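# Mount gear shaft between centres, meshing master gear

## Task

Fit the gear shaft between the centres of whichever station is closer, so its gear meshes with the master gear, then release it.

## Robot and tools

Robot: two arms, left_arm and right_arm, each with a parallel gripper. Occasionally a held part gets a brief tug or a loose object is nudged. Never let anything leave the table, and keep the arms from striking or pressing against each other.

Frame: all printed poses share one scene frame. Origin is on the tabletop midway between the arms, +x points out over the table, +z points up, and left_arm sits on the +y side. The arm names do not match image sides. Each result's state line lists, per arm, end_effector_position (metres) and end_effector_quat_wxyz. Printed positions can be slightly wrong, worse at long reach. The gripper's fingers extend along its own +z axis and close along its own y axis; the reported position is the point between the pads, about 1 cm short of the fingertips.

execute_actions: argument actions is a list holding zero or one item, plus optional pictures (boolean, default on). An empty list just returns the state. A motion item is {"rows": [...], "steps": n}, n from 1 to 15 (default 15), each step 1/30 s; row k is used on step k and the last row repeats. A wait item is {"steps": n} alone, n up to 300, counted from the previous result, so thinking time is included. A refused call sends nothing.

Row layout (used by execute_actions rows and by move's target): one flat list of 14 numbers, each within [-1, 1], covering both arms even if one is idle: left dx, dy, dz, rx, ry, rz, opening, then right dx, dy, dz, rx, ry, rz, opening. dx..rz are offsets, not poses, expressed in that gripper's own axes, measured from the gripper pose in the most recent result that showed it (before any such result in the scene, or for later calls within the same reply, from where the gripper is when the action begins). Every row is measured from that same reference, not from the row before. Scale: 1.0 equals 0.6 m of translation or 180 degrees of rotation; rx, ry, rz form a single rotation vector. Opening is absolute, not an offset: +1 fully open (0.094 m), -1 closed.

move: target is one 14-number row as above; speed is the path top speed in m/s, 0.002 to 0.5 (default 0.25), with turning capped at twice that value in rad/s. Each gripper follows a straight line to its target; paths finish together and last 0.5 to 10 s, being cut off at 10 s if longer. Rotation takes the short way. Openings are sent at the start. Paths ignore obstacles and the other arm; grippers lag, drift, and may exceed speed near full extension. Faster contact hits harder; aiming further past a contact pushes harder. The result adds a move: line with the ending (done, off_target, moving, held, fault) and active limits: paced means the sent pose was clipped, held means a check blocked some steps, after which the arm may jump faster than speed. Each gripper's remaining distance to its target is also reported. If only one arm is named, the other finished. No per-step readings are given.

wait: seconds from 0 to 10; nothing new is commanded. zoom_image: camera (cam_high, cam_low, cam_left_wrist, cam_right_wrist) and region [x0, y0, x1, y1] in pixels of that camera's latest image, origin top-left, at most 504x504. All four cameras give 504x504 images, delivered in that order. finished_scene: scene number; irreversible, and it reports whether the goal was met.

Control behaviour: every step the commanded pose is clipped to within 70 mm and 16 degrees of the measured pose, then damped inverse kinematics drives the joints, favouring position over orientation. Large offsets may need several actions; after an action the arm continues only to its last clipped pose, so check the result and send the remainder. Zero offsets are not idle: they pull the arm back to the reference pose. Arms tend to finish a centimetre or more low and can sag further; to hold one still, send the correcting offset in a reply's first call and zeros afterwards, raising the correction if it stays low. A "pose unreachable" line means the clearance check altered or blocked that arm's command; HELD marks steps not delivered. A "Hand target" line shows where each gripper is being driven. Elbows cannot fully straighten. Joint limits (rad), base to gripper: waist -2.618 to 3.054, shoulder 0.000 to 3.142, elbow 0.000 to 3.142, wrist pitch -1.571 to 1.571, wrist yaw -1.571 to 1.571, wrist roll -2.094 to 2.094.

Gripping: grip_measured reports finger opening on the command scale (the last joint value gives metres); each gripper may read up to about 1 mm off, consistently. To hold a part, command an opening below grip_measured: roughly 0.03 below for a firm grip, less for lighter. Pad force is limited to about 50-62 N, less on thin (under ~2 mm) parts, with a brief spike on first contact.

Heat: holding loads warms motors, even while you think. MOTOR HOT appears from 75 °C; at 90 °C that arm is halted for 10 s; at 100 °C it goes limp and drops. Both appear as OVER-TEMPERATURE FAULT lines. A FAULT can cut short a wait, move or action.

Avoid drops, slips, slams, hard collisions and heavy pushing; prefer smooth, efficient motion.

Each tool is called as name([rows], argument=value, ...), one row to a line, values as JSON.

## Session

I'll start by looking at the scene.

execute_actions(actions=[])

Scene clock: 0.00 s of 5560.00 s.
left_arm: end_effector_position=(+0.3265, +0.3840, +0.3028) grip_measured=+1.000 end_effector_quat_wxyz=(+0.473, -0.170, +0.790, +0.351) | right_arm: end_effector_position=(+0.1743, -0.5924, +0.2420) grip_measured=+1.000 end_effector_quat_wxyz=(+0.004, -0.118, +0.761, -0.638)
Joint positions: left_arm=[ 0.062  1.142  1.022 -0.349 -0.826  0.07   0.094] | right_arm=[-0.515  0.887  0.558 -0.049  1.046 -1.387  0.094]
Joint velocities: left_arm=[-0.007 -0.007 -0.022 -0.037  0.022 -0.007  0.   ] | right_arm=[-0.002 -0.012 -0.012 -0.022  0.022 -0.007  0.   ]
Hand target (left_arm): +0.324, +0.385, +0.305; +0.473, -0.173, +0.789, +0.353
Hand target (right_arm): +0.173, -0.592, +0.247; +0.012, -0.108, +0.759, -0.642

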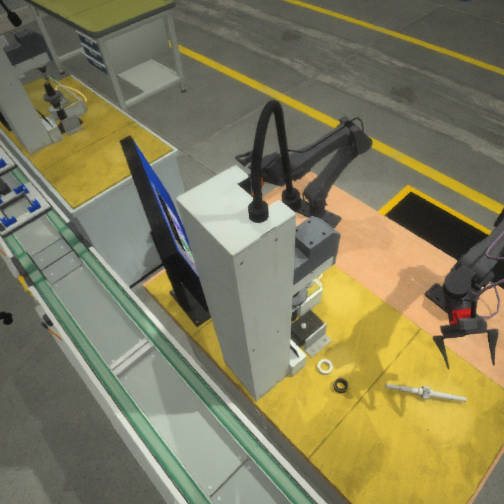

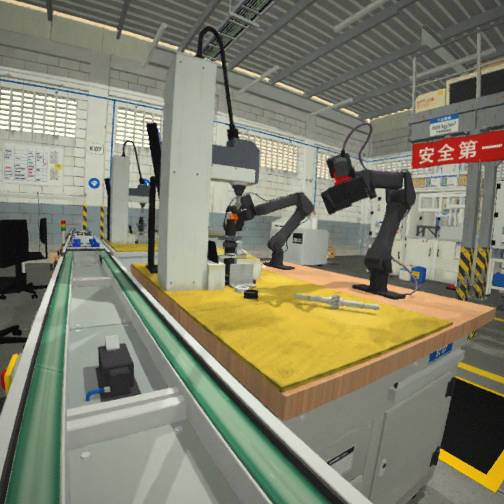

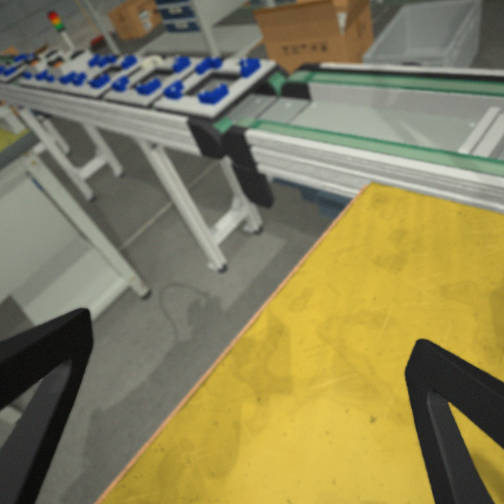

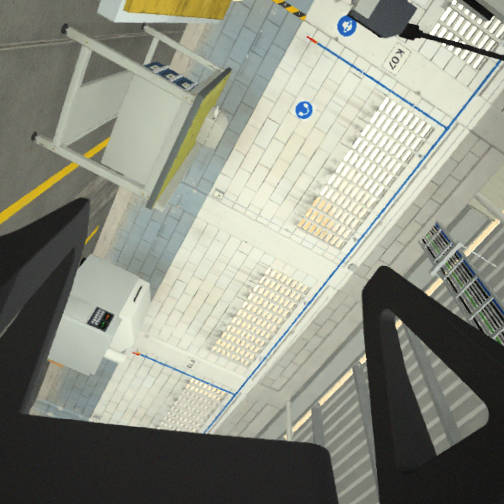

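zoom_image(camera="cam_high", region=[240, 200, 504, 440])

zoom_image(camera="cam_low", region=[150, 120, 400, 330])

zoom_image(camera="cam_high", region=[0, 0, 180, 180])

Region (240, 200, 504, 440) of cam_high's 504x504 image, scaled by 1.909, with more detail than that image has; it fills the top 458 rows of this view, and the rest is white.

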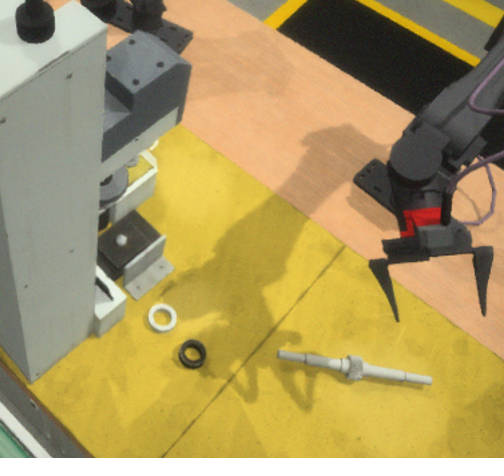

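Region (150, 120, 400, 330) of cam_low's 504x504 image, scaled by 2.016, with more detail than that image has; it fills the top 423 rows of this view, and the rest is white.

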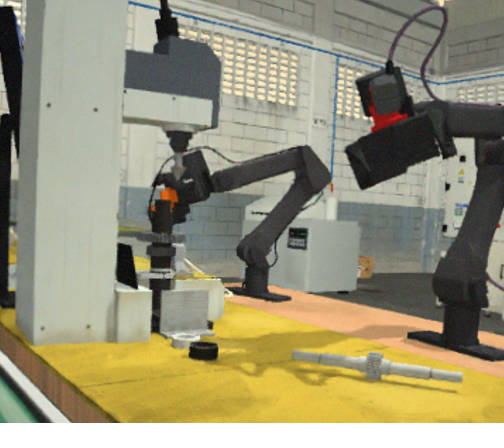

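Region (0, 0, 180, 180) of cam_high's 504x504 image, scaled by 2.800, with more detail than that image has.

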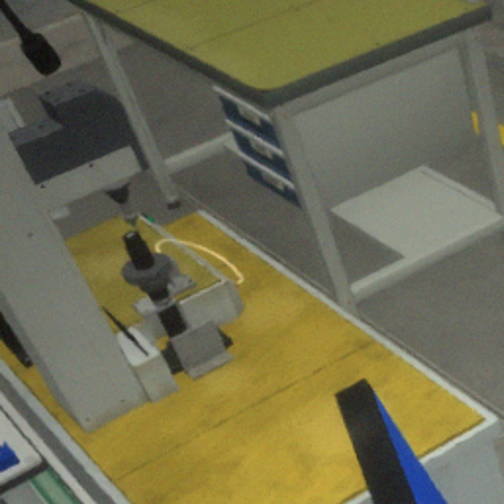

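move(target=[-0.026, -0.0532, -0.1417, 0.2407, 0.3243, 0.1165, 1, 0, 0, 0, 0, 0, 0, 1], speed=0.3)

Scene clock: 33.83 s of 5560.00 s.
left_arm: end_effector_position=(+0.3066, +0.2997, +0.3224) grip_measured=+1.000 end_effector_quat_wxyz=(+0.230, +0.002, +0.972, +0.041) | right_arm: end_effector_position=(+0.1743, -0.5924, +0.2420) grip_measured=+1.000 end_effector_quat_wxyz=(+0.004, -0.119, +0.761, -0.638)
Joint positions: left_arm=[ 0.188  1.537  1.991 -1.556 -0.036  0.109  0.094] | right_arm=[-0.515  0.887  0.558 -0.049  1.046 -1.389  0.094]
Joint velocities: left_arm=[ 0.012 -0.002 -0.002 -0.007 -0.022  0.007  0.   ] | right_arm=[ 0.007 -0.012 -0.012  0.007 -0.051 -0.007  0.   ]
Hand target (left_arm): +0.301, +0.301, +0.328; +0.236, +0.000, +0.971, +0.038
Hand target (right_arm): +0.174, -0.592, +0.242; +0.004, -0.118, +0.761, -0.638
Off the commanded pose (left_arm): 0.010 m, 27 deg; orientation clipped at the last step of the last action.
Off the commanded pose (right_arm): 0.000 m, 0 deg.
joint sent to its limit (left arm) — the command would take joint 4 (wrist pitch) past its lower limit, so that joint was sent only as far as its limit.
After step 90, 27.97 s passed at rest.
move: off_target (left_arm); limits=paced

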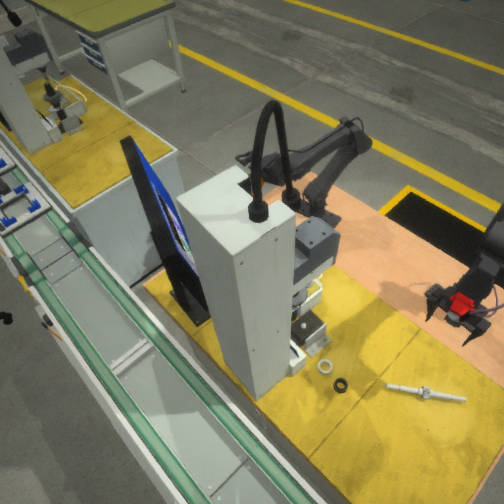

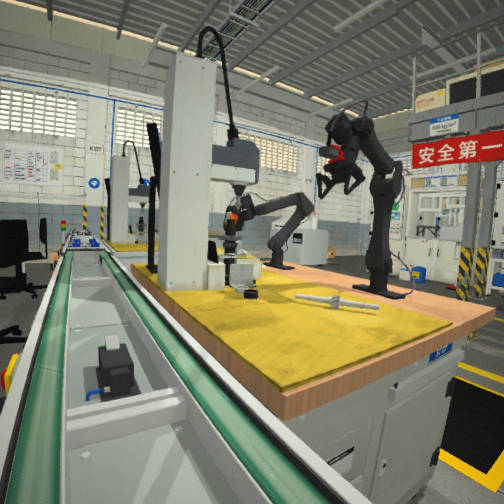

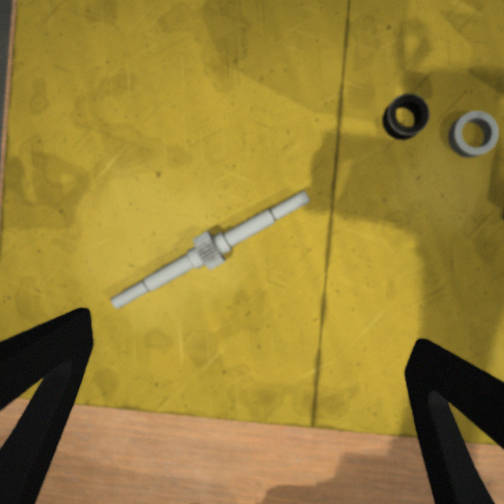

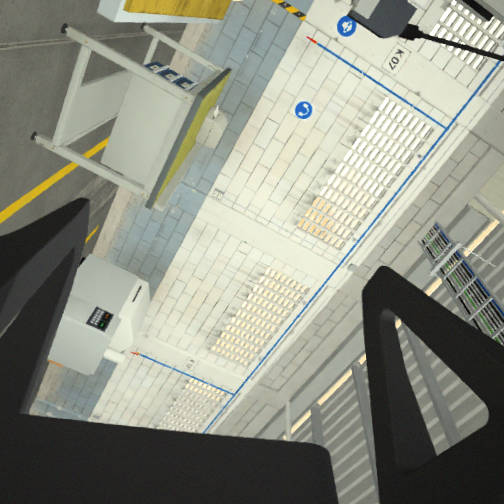

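zoom_image(camera="cam_left_wrist", region=[90, 150, 340, 340])

move(target=[0.2795, -0.3375, -0.0357, 0.2417, -0.3421, 0.1190, 1, 0, 0, 0, 0, 0, 0, 1], speed=0.3)

Region (90, 150, 340, 340) of cam_left_wrist's 504x504 image, scaled by 2.016, with more detail than that image has; it fills the top 383 rows of this view, and the rest is white.

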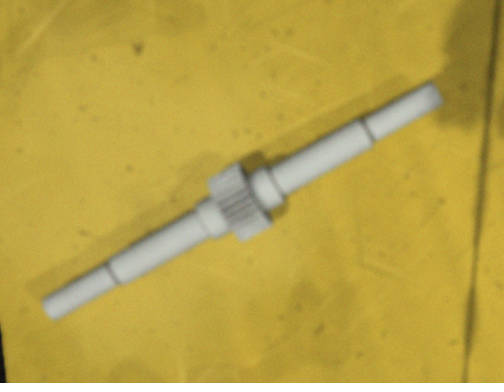

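Scene clock: 106.17 s of 5560.00 s.
left_arm: end_effector_position=(+0.1475, +0.1004, +0.2530) grip_measured=+1.000 end_effector_quat_wxyz=(+0.648, +0.270, +0.656, -0.276) | right_arm: end_effector_position=(+0.1743, -0.5924, +0.2420) grip_measured=+1.000 end_effector_quat_wxyz=(+0.003, -0.119, +0.760, -0.638)
Joint positions: left_arm=[-0.774  0.048  0.32  -0.281 -0.074 -0.012  0.094] | right_arm=[-0.515  0.887  0.558 -0.049  1.046 -1.39   0.094]
Joint velocities: left_arm=[-0.007 -0.022 -0.007  0.022  0.007 -0.051  0.   ] | right_arm=[ 0.002 -0.022 -0.007 -0.022 -0.007 -0.007  0.   ]
Hand target (left_arm): +0.147, +0.100, +0.250; +0.650, +0.272, +0.654, -0.275
Hand target (right_arm): +0.174, -0.592, +0.242; +0.004, -0.119, +0.761, -0.638
Off the commanded pose (left_arm): 0.004 m, 1 deg.
Off the commanded pose (right_arm): 0.000 m, 0 deg.
After step 90, 66.07 s passed at rest.
move: done

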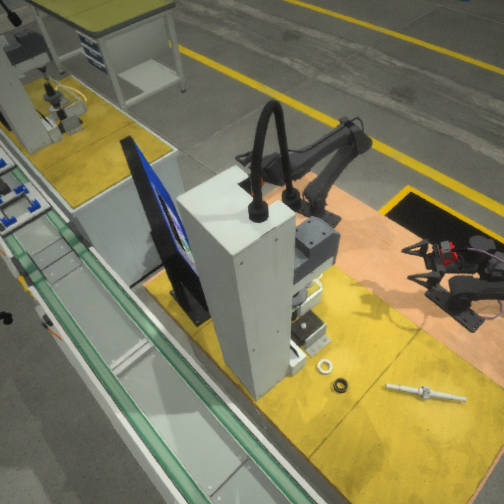

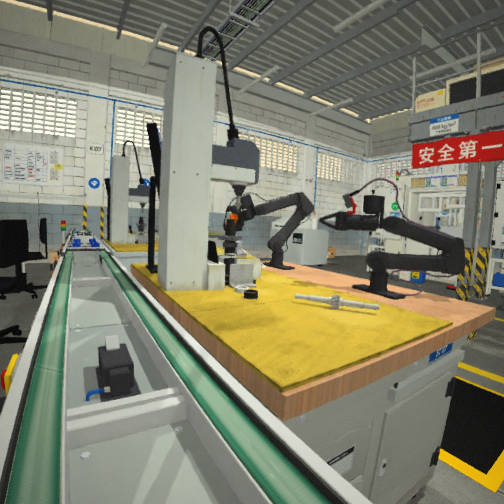

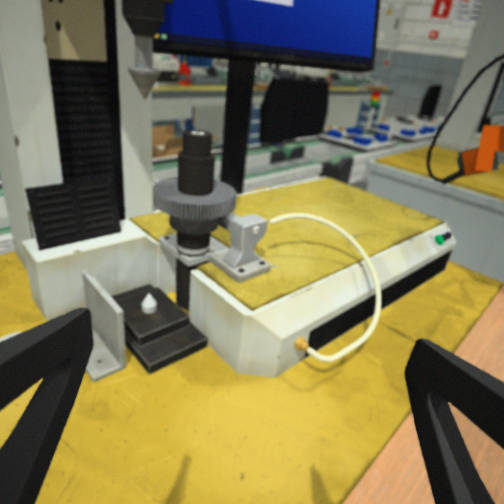

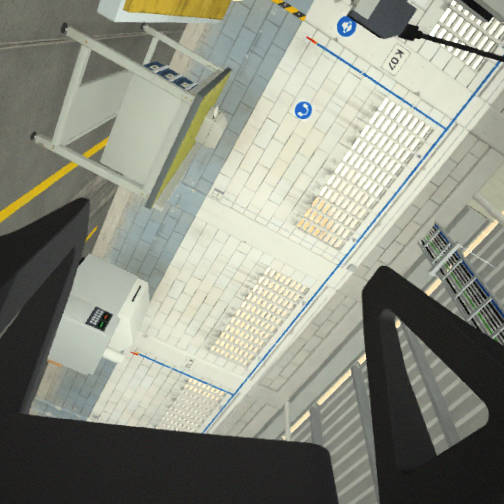

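zoom_image(camera="cam_left_wrist", region=[40, 0, 300, 260])

zoom_image(camera="cam_left_wrist", region=[40, 160, 300, 400])

Region (40, 0, 300, 260) of cam_left_wrist's 504x504 image, scaled by 1.938, with more detail than that image has.

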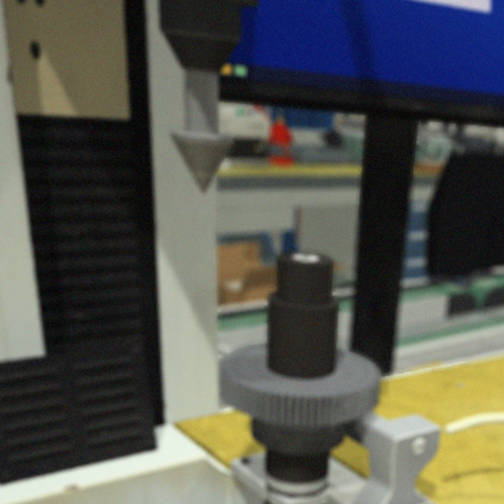

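Region (40, 160, 300, 400) of cam_left_wrist's 504x504 image, scaled by 1.938, with more detail than that image has; it fills the top 465 rows of this view, and the rest is white.

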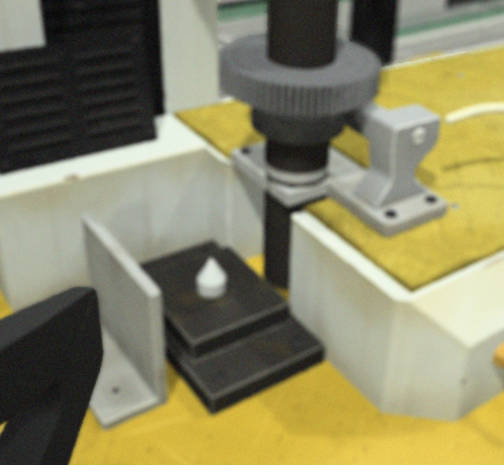

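move(target=[0, 0, 0, 0, -0.139, 0, 1, 0, 0, 0, 0, 0, 0, 1], speed=0.3)

Scene clock: 193.23 s of 5560.00 s.
left_arm: end_effector_position=(+0.1499, +0.0990, +0.2573) grip_measured=+1.000 end_effector_quat_wxyz=(+0.665, +0.259, +0.642, -0.281) | right_arm: end_effector_position=(+0.1743, -0.5924, +0.2420) grip_measured=+1.000 end_effector_quat_wxyz=(+0.003, -0.120, +0.760, -0.638)
Joint positions: left_arm=[-0.791  0.038  0.285 -0.205 -0.101 -0.012  0.094] | right_arm=[-0.515  0.887  0.558 -0.049  1.046 -1.392  0.094]
Joint velocities: left_arm=[-0.032  0.012  0.017 -0.066 -0.081  0.081  0.   ] | right_arm=[-0.022 -0.017 -0.012  0.037  0.037 -0.037  0.   ]
Hand target (left_arm): +0.149, +0.099, +0.254; +0.667, +0.259, +0.640, -0.282
Hand target (right_arm): +0.174, -0.592, +0.242; +0.003, -0.119, +0.760, -0.638
Off the commanded pose (left_arm): 0.005 m, 22 deg; orientation clipped at the last step of the last action.
Off the commanded pose (right_arm): 0.000 m, 0 deg.
joint sent to its limit (left arm) — the command would take joint 2 (shoulder) past its lower limit, so that joint was sent only as far as its limit.
After step 120, 82.00 s passed at rest.
move: off_target (left_arm); limits=paced

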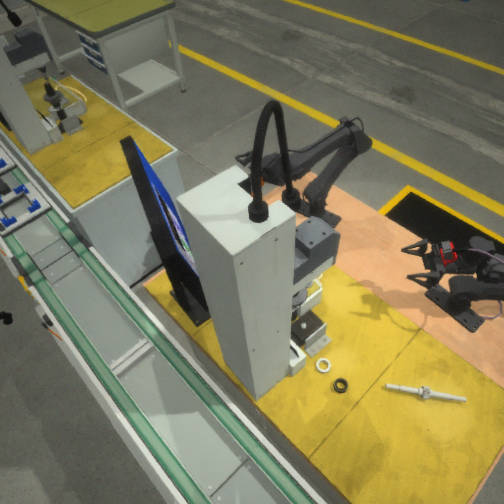

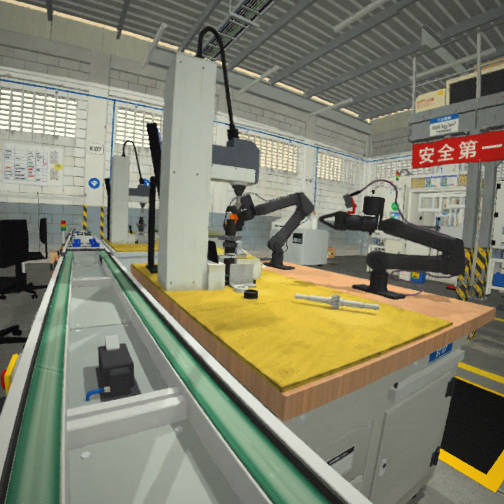

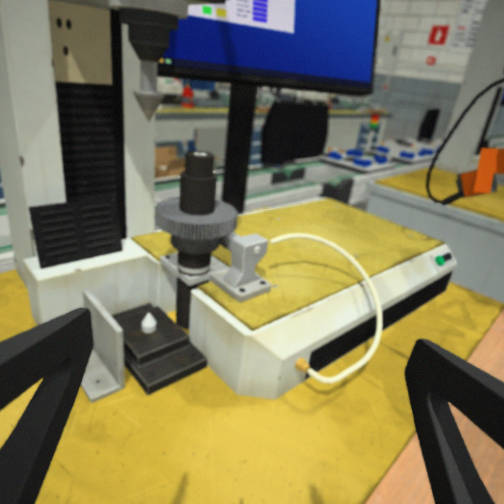

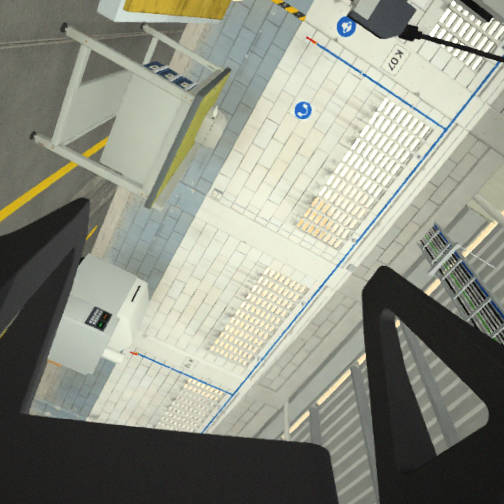

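move(target=[-0.15, 0, 0.03, -0.05, -0.13, 0, 1, 0, 0, 0, 0, 0, 0, 1], speed=0.3)

Scene clock: 201.23 s of 5560.00 s.
left_arm: end_effector_position=(+0.1592, +0.0932, +0.3550) grip_measured=+1.000 end_effector_quat_wxyz=(+0.803, +0.137, +0.507, -0.283) | right_arm: end_effector_position=(+0.1743, -0.5924, +0.2420) grip_measured=+1.000 end_effector_quat_wxyz=(+0.002, -0.121, +0.760, -0.638)
Joint positions: left_arm=[-1.057  0.378  0.231  0.678 -0.483  0.191  0.094] | right_arm=[-0.515  0.887  0.558 -0.049  1.046 -1.394  0.094]
Joint velocities: left_arm=[ 0.007 -0.002  0.002  0.037 -0.066  0.022  0.   ] | right_arm=[-0.007  0.017 -0.007 -0.022  0.037 -0.022  0.   ]
Hand target (left_arm): +0.159, +0.089, +0.348; +0.799, +0.146, +0.512, -0.280
Hand target (right_arm): +0.174, -0.592, +0.242; +0.003, -0.120, +0.760, -0.638
Off the commanded pose (left_arm): 0.008 m, 1 deg.
Off the commanded pose (right_arm): 0.000 m, 0 deg.
After step 90, 3.37 s passed at rest.
move: done

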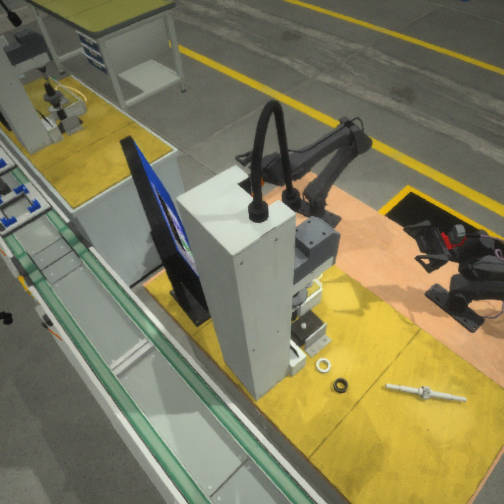

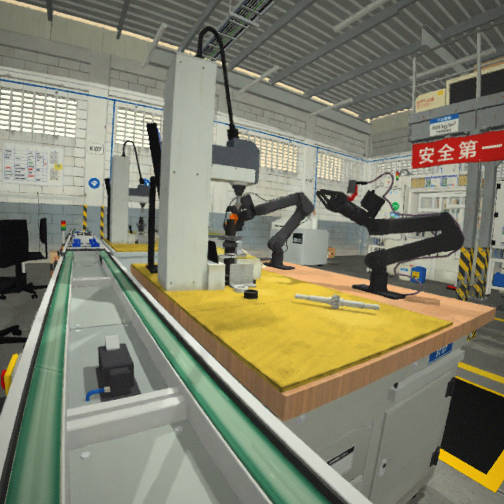

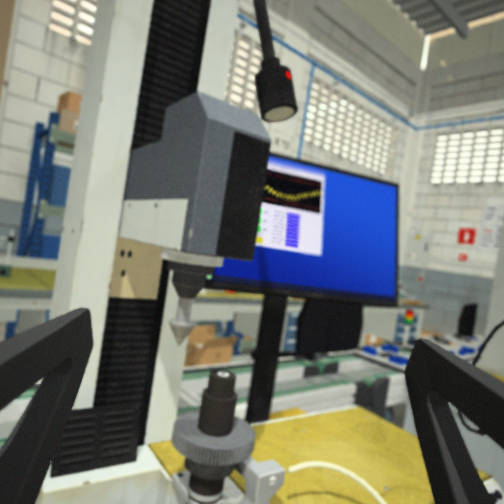

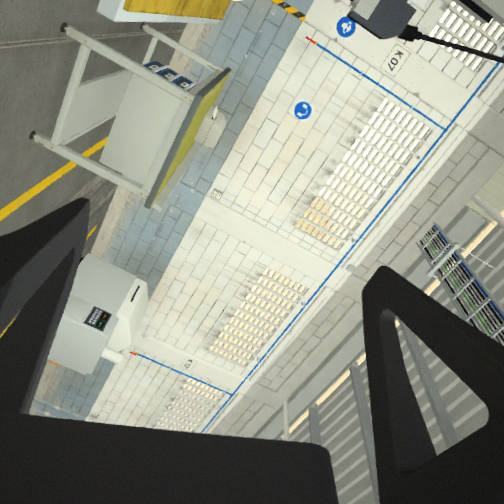

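move(target=[0.3385, 0.569, -0.0787, 0.0997, 0.6445, 0.0911, 1, -0.147, 0.0862, -0.6403, -0.3932, -0.5214, 0.3010, 1], speed=0.3)

Scene clock: 248.47 s of 5560.00 s.
left_arm: end_effector_position=(+0.3935, +0.3349, +0.1283) grip_measured=+1.000 end_effector_quat_wxyz=(-0.002, +0.460, +0.888, +0.004) | right_arm: end_effector_position=(+0.1894, -0.1964, +0.2579) grip_measured=+1.000 end_effector_quat_wxyz=(+0.686, -0.179, +0.679, +0.189)
Joint positions: left_arm=[ 0.266  2.12   2.012 -1.459 -0.008  1.129  0.094] | right_arm=[0.815 0.371 0.291 0.095 0.47  0.004 0.094]
Joint velocities: left_arm=[-0.012  0.007  0.007 -0.022  0.007 -0.037  0.   ] | right_arm=[-0.007  0.002 -0.007 -0.007  0.022  0.007  0.   ]
Hand target (left_arm): +0.395, +0.331, +0.131; -0.001, +0.467, +0.884, +0.005
Hand target (right_arm): +0.191, -0.196, +0.253; +0.685, -0.179, +0.681, +0.187
Off the commanded pose (left_arm): 0.008 m, 2 deg.
Off the commanded pose (right_arm): 0.009 m, 1 deg.
After step 90, 39.60 s passed at rest.
move: done

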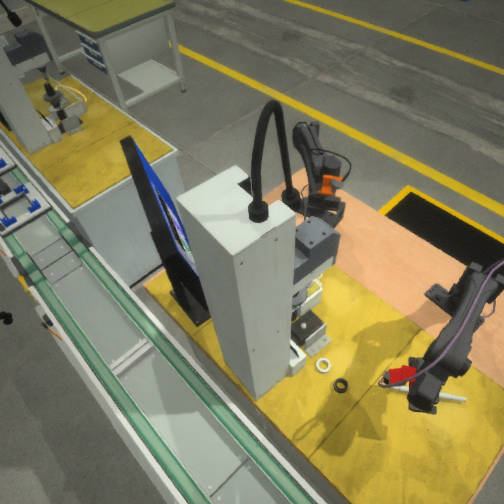

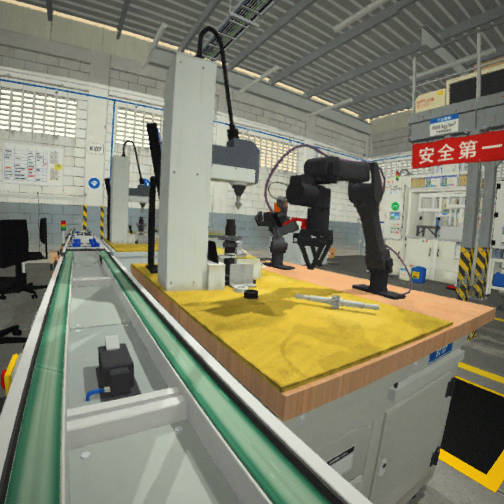

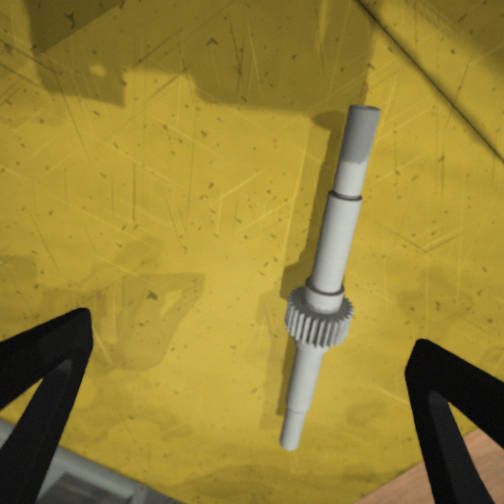

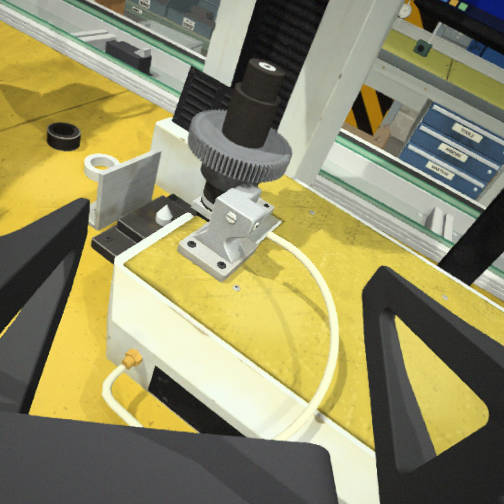

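move(target=[-0.007, -0.065, 0.11, 0, 0, 0.0194, 1, 0, 0, 0, 0, 0, 0, 1], speed=0.2)

Scene clock: 267.63 s of 5560.00 s.
left_arm: end_effector_position=(+0.3643, +0.3123, +0.0602) grip_measured=+1.000 end_effector_quat_wxyz=(-0.006, +0.481, +0.877, +0.001) | right_arm: end_effector_position=(+0.1894, -0.1963, +0.2583) grip_measured=+1.000 end_effector_quat_wxyz=(+0.687, -0.179, +0.679, +0.189)
Joint positions: left_arm=[ 0.22   2.004  1.566 -1.141 -0.009  1.131  0.094] | right_arm=[0.815 0.371 0.291 0.097 0.47  0.004 0.094]
Joint velocities: left_arm=[ 0.007  0.002 -0.007  0.037 -0.037 -0.051  0.   ] | right_arm=[ 0.007 -0.012 -0.022  0.007 -0.037  0.022  0.   ]
Hand target (left_arm): +0.364, +0.309, +0.062; -0.002, +0.487, +0.874, +0.004
Hand target (right_arm): +0.189, -0.196, +0.258; +0.686, -0.179, +0.679, +0.189
Off the commanded pose (left_arm): 0.003 m, 1 deg.
Off the commanded pose (right_arm): 0.000 m, 0 deg.
After step 90, 15.03 s passed at rest.
move: done

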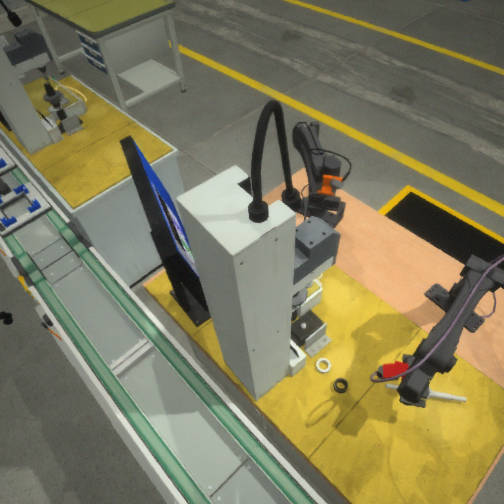

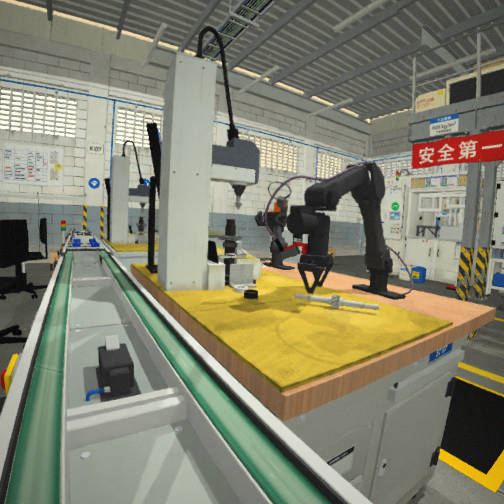

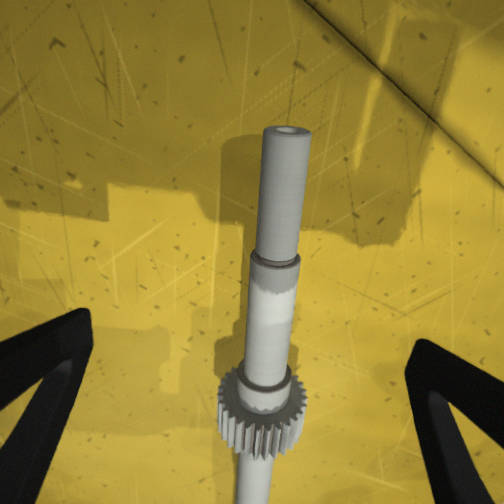

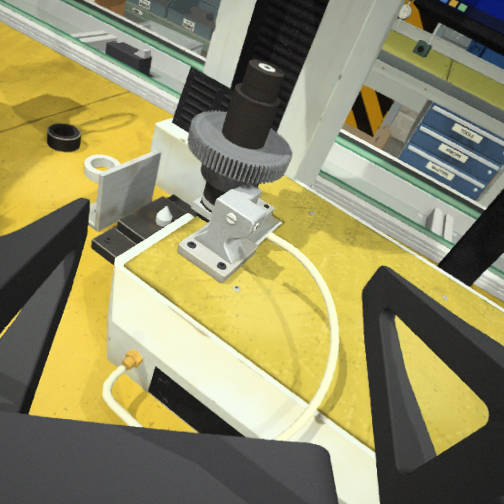

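move(target=[0, -0.0117, 0.066, 0, 0, 0.004, 0.0, 0, 0, 0, 0, 0, 0, 1], speed=0.08)

Scene clock: 277.87 s of 5560.00 s.
left_arm: end_effector_position=(+0.3604, +0.3118, +0.0269) grip_measured=+0.002 end_effector_quat_wxyz=(-0.000, +0.481, +0.877, +0.005) | right_arm: end_effector_position=(+0.1894, -0.1963, +0.2583) grip_measured=+1.000 end_effector_quat_wxyz=(+0.687, -0.179, +0.679, +0.189)
Joint positions: left_arm=[ 0.22   2.01   1.438 -0.993 -0.009  1.131  0.047] | right_arm=[0.815 0.371 0.291 0.097 0.47  0.004 0.094]
Joint velocities: left_arm=[ 0.007  0.022  0.012  0.051 -0.022  0.007 -0.001] | right_arm=[ 0.012  0.002 -0.007 -0.022  0.051 -0.037  0.   ]
Hand target (left_arm): +0.358, +0.309, +0.021; -0.006, +0.487, +0.874, +0.001
Hand target (right_arm): +0.189, -0.196, +0.258; +0.687, -0.179, +0.679, +0.189
Off the commanded pose (left_arm): 0.007 m, 1 deg.
Off the commanded pose (right_arm): 0.000 m, 0 deg.
After step 90, 6.20 s passed at rest.
move: done

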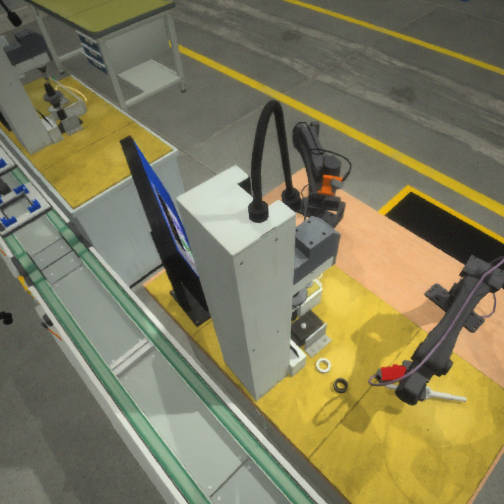

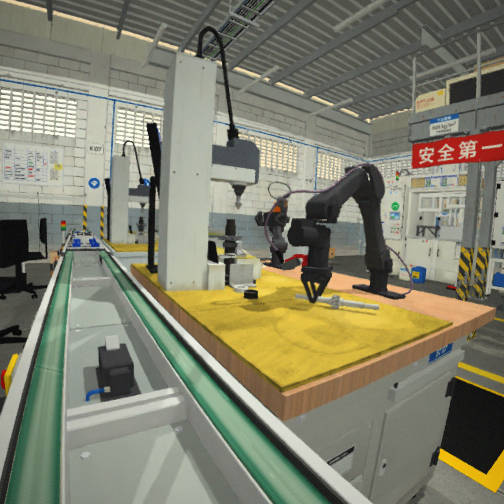

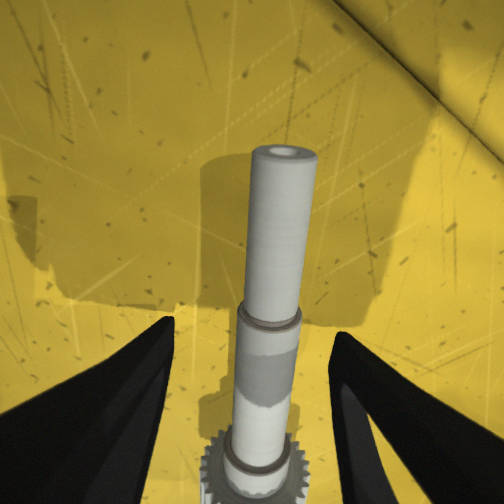

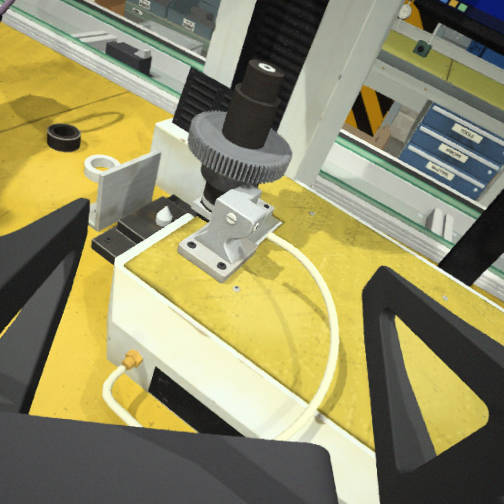

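zoom_image(camera="cam_low", region=[270, 240, 400, 330])

Region (270, 240, 400, 330) of cam_low's 504x504 image, scaled by 3.877, with more detail than that image has; it fills the top 349 rows of this view, and the rest is white.

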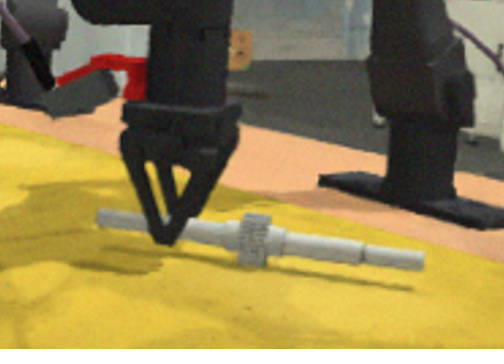

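move(target=[0.02, -0.0117, 0.02, 0, 0, 0.004, 0.0, 0, 0, 0, 0, 0, 0, 1], speed=0.05)

Scene clock: 289.17 s of 5560.00 s.
left_arm: end_effector_position=(+0.3507, +0.3143, +0.0145) grip_measured=+0.002 end_effector_quat_wxyz=(-0.003, +0.489, +0.872, +0.004) | right_arm: end_effector_position=(+0.1894, -0.1963, +0.2583) grip_measured=+1.000 end_effector_quat_wxyz=(+0.687, -0.179, +0.679, +0.189)
Joint positions: left_arm=[ 0.23   1.999  1.37  -0.941 -0.009  1.158  0.047] | right_arm=[0.815 0.371 0.291 0.097 0.47  0.004 0.094]
Joint velocities: left_arm=[-0.002  0.012 -0.022 -0.022  0.022 -0.051 -0.   ] | right_arm=[-0.012 -0.007  0.007  0.007  0.051 -0.007  0.   ]
Hand target (left_arm): +0.348, +0.318, +0.015; -0.000, +0.487, +0.874, +0.005
Hand target (right_arm): +0.189, -0.196, +0.258; +0.687, -0.179, +0.679, +0.189
Off the commanded pose (left_arm): 0.005 m, 0 deg.
Off the commanded pose (right_arm): 0.000 m, 0 deg.
After step 90, 7.53 s passed at rest.
move: done

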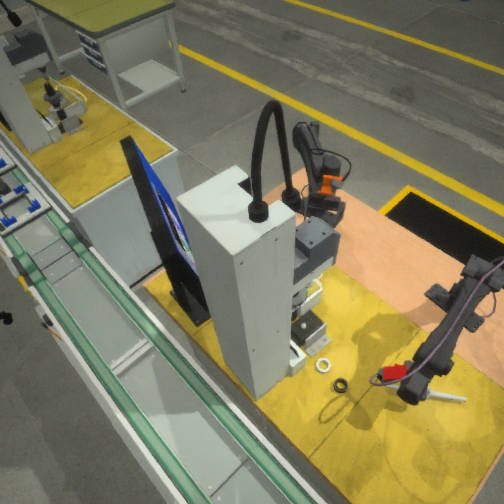

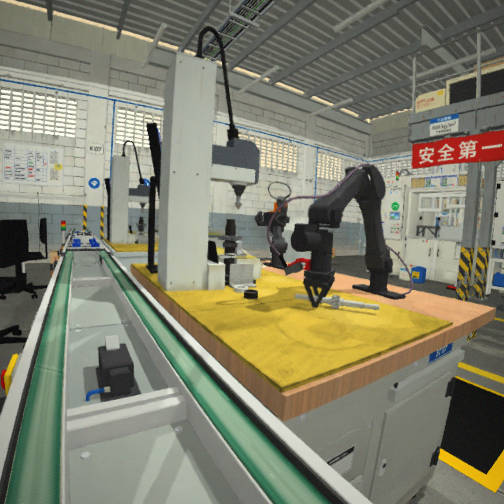

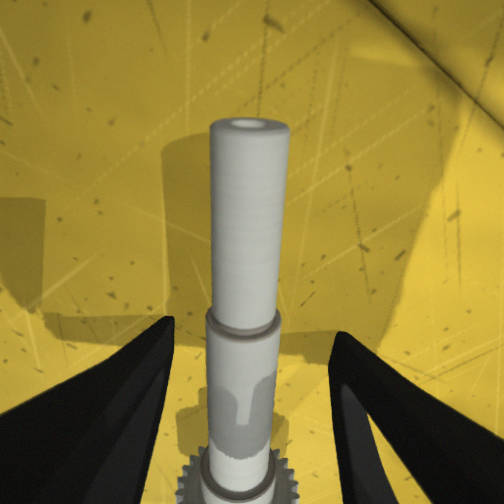

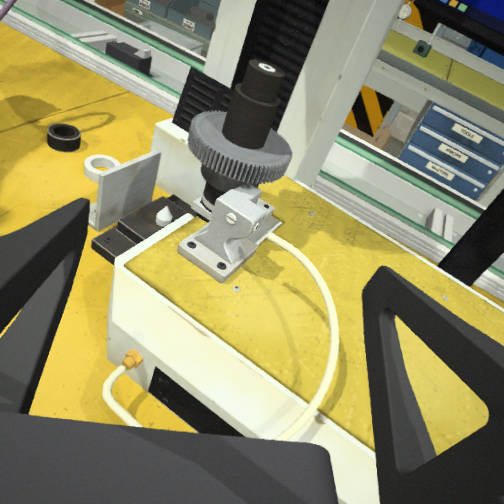

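execute_actions([
  {"rows": [[0, 0, 0, 0, 0, 0, -0.55, 0, 0, 0, 0, 0, 0, 1]], "steps": 15},
], pictures=false)

execute_actions([
  {"rows": [[0, 0, 0, 0, 0, 0, -0.6, 0, 0, 0, 0, 0, 0, 1], [0, 0, 0, 0, 0, 0, -0.62, 0, 0, 0, 0, 0, 0, 1], [0, 0, 0, 0, 0, 0, -0.64, 0, 0, 0, 0, 0, 0, 1], [0, 0, 0, 0, 0, 0, -0.66, 0, 0, 0, 0, 0, 0, 1], [0, 0, 0, 0, 0, 0, -0.68, 0, 0, 0, 0, 0, 0, 1], [0, 0, 0, 0, 0, 0, -0.70, 0, 0, 0, 0, 0, 0, 1], [0, 0, 0, 0, 0, 0, -0.72, 0, 0, 0, 0, 0, 0, 1]], "steps": 15},
])

Scene clock: 296.07 s of 5560.00 s.
left_arm: end_effector_position=(+0.3507, +0.3143, +0.0145) grip_measured=-0.548 end_effector_quat_wxyz=(-0.003, +0.489, +0.872, +0.004) | right_arm: end_effector_position=(+0.1894, -0.1963, +0.2583) grip_measured=+1.000 end_effector_quat_wxyz=(+0.687, -0.179, +0.679, +0.189)
Joint positions: left_arm=[ 0.23   1.999  1.37  -0.941 -0.009  1.159  0.021] | right_arm=[0.815 0.371 0.291 0.097 0.47  0.004 0.094]
Joint velocities: left_arm=[ 0.002  0.007 -0.007  0.007 -0.037  0.007  0.   ] | right_arm=[-0.007 -0.007 -0.007 -0.154  0.022  0.007  0.   ]
Hand target (left_arm): +0.351, +0.314, +0.015; -0.003, +0.489, +0.872, +0.003
Hand target (right_arm): +0.189, -0.196, +0.258; +0.687, -0.179, +0.679, +0.189
Off the commanded pose (left_arm): 0.000 m, 0 deg.
Off the commanded pose (right_arm): 0.000 m, 0 deg.
Steps of this call (steps 1 to 90: nothing new was sent; then 3.40 s passed at rest; steps 91 to 105: all 15 steps of this action). Readings (end_effector_position):
91: left_arm (+0.3507, +0.3143, +0.0145) | right_arm (+0.1894, -0.1963, +0.2583)
92: left_arm (+0.3507, +0.3143, +0.0145) | right_arm (+0.1894, -0.1963, +0.2583)
94: left_arm (+0.3510, +0.3143, +0.0145) | right_arm (+0.1894, -0.1963, +0.2583)
98: left_arm (+0.3507, +0.3143, +0.0145) | right_arm (+0.1894, -0.1963, +0.2583)
105: the state above

Scene clock: 296.57 s of 5560.00 s.
left_arm: end_effector_position=(+0.3519, +0.3151, +0.0145) grip_measured=-0.661 end_effector_quat_wxyz=(-0.002, +0.489, +0.872, +0.007) | right_arm: end_effector_position=(+0.1894, -0.1963, +0.2583) grip_measured=+1.000 end_effector_quat_wxyz=(+0.687, -0.179, +0.679, +0.189)
Joint positions: left_arm=[ 0.23   1.999  1.37  -0.936 -0.013  1.16   0.016] | right_arm=[0.815 0.371 0.291 0.097 0.47  0.004 0.094]
Joint velocities: left_arm=[-0.012 -0.002 -0.002 -0.007 -0.007 -0.022  0.001] | right_arm=[-0.002  0.017 -0.007 -0.037 -0.051 -0.051  0.   ]
Hand target (left_arm): +0.351, +0.314, +0.015; -0.003, +0.489, +0.872, +0.004
Hand target (right_arm): +0.189, -0.196, +0.258; +0.687, -0.179, +0.679, +0.189
Off the commanded pose (left_arm): 0.001 m, 0 deg.
Off the commanded pose (right_arm): 0.000 m, 0 deg.
Steps of this call (steps 1 to 15: all 15 steps of this action). Readings (end_effector_position):
1: left_arm (+0.3506, +0.3143, +0.0145) | right_arm (+0.1894, -0.1963, +0.2583)
2: left_arm (+0.3507, +0.3144, +0.0145) | right_arm (+0.1894, -0.1963, +0.2583)
4: left_arm (+0.3519, +0.3150, +0.0145) | right_arm (+0.1894, -0.1963, +0.2583)
8: left_arm (+0.3519, +0.3151, +0.0145) | right_arm (+0.1894, -0.1963, +0.2583)
15: the state above

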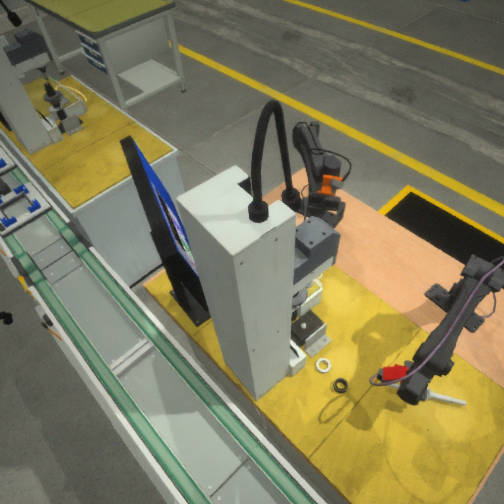

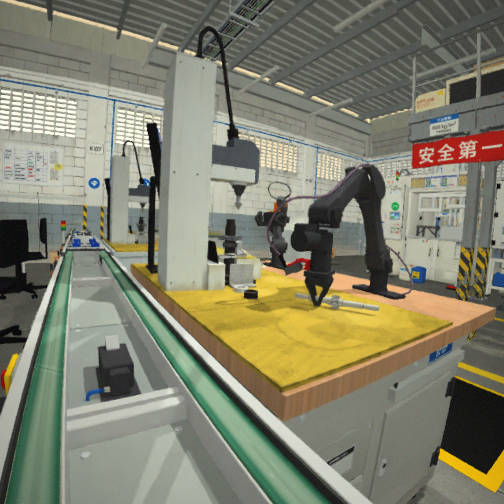

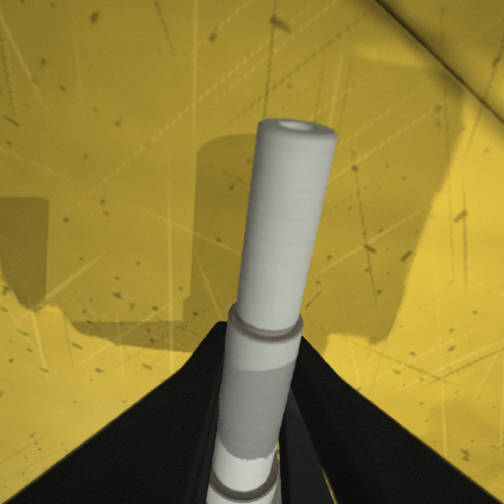

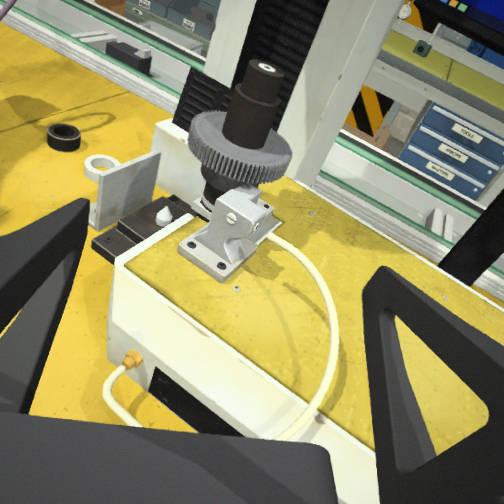

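move(target=[0, 0, -0.17, 0, 0, 0, -0.70, 0, 0, 0, 0, 0, 0, 1], speed=0.12)

Scene clock: 330.87 s of 5560.00 s.
left_arm: end_effector_position=(+0.3502, +0.3131, +0.0974) grip_measured=-0.661 end_effector_quat_wxyz=(-0.013, +0.489, +0.872, -0.008) | right_arm: end_effector_position=(+0.1894, -0.1963, +0.2583) grip_measured=+1.000 end_effector_quat_wxyz=(+0.687, -0.179, +0.679, +0.189)
Joint positions: left_arm=[ 0.23   1.951  1.64  -1.289 -0.003  1.16   0.016] | right_arm=[0.815 0.371 0.291 0.097 0.47  0.004 0.094]
Joint velocities: left_arm=[-0.002 -0.002  0.007  0.022 -0.022 -0.022  0.   ] | right_arm=[-0.027 -0.012  0.007 -0.081  0.022  0.007  0.   ]
Hand target (left_arm): +0.351, +0.315, +0.116; -0.002, +0.489, +0.872, +0.007
Hand target (right_arm): +0.189, -0.196, +0.258; +0.687, -0.179, +0.679, +0.189
Off the commanded pose (left_arm): 0.019 m, 2 deg.
Off the commanded pose (right_arm): 0.000 m, 0 deg.
After step 90, 29.87 s passed at rest.
move: off_target (left_arm)

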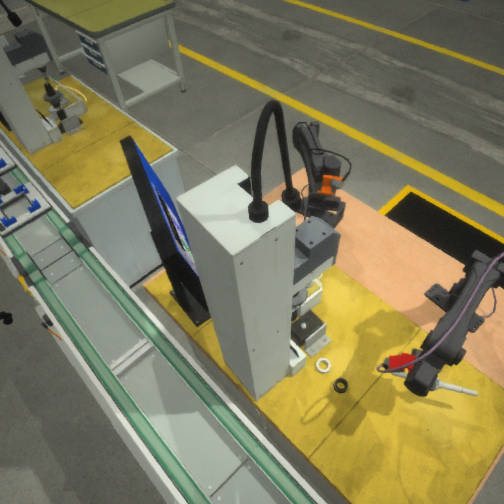

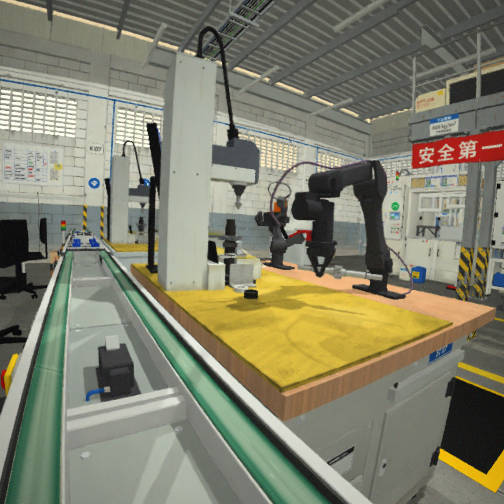

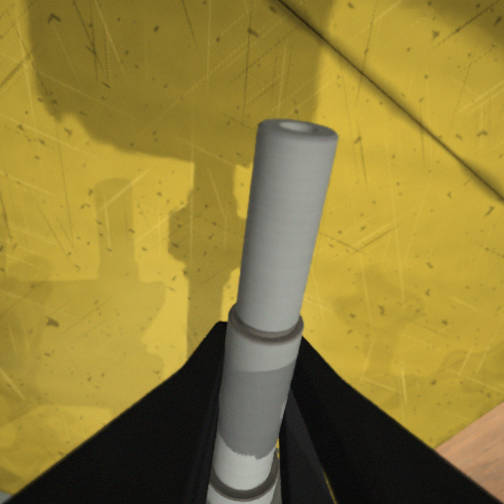

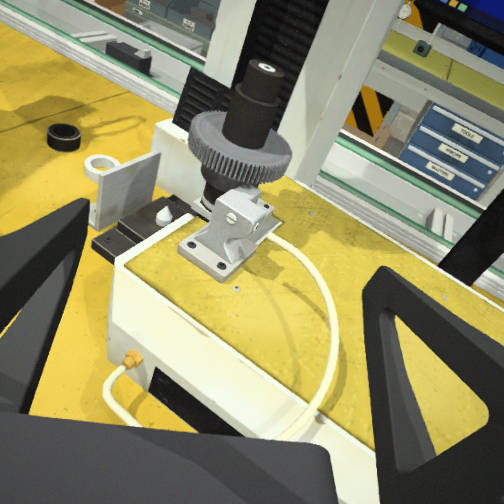

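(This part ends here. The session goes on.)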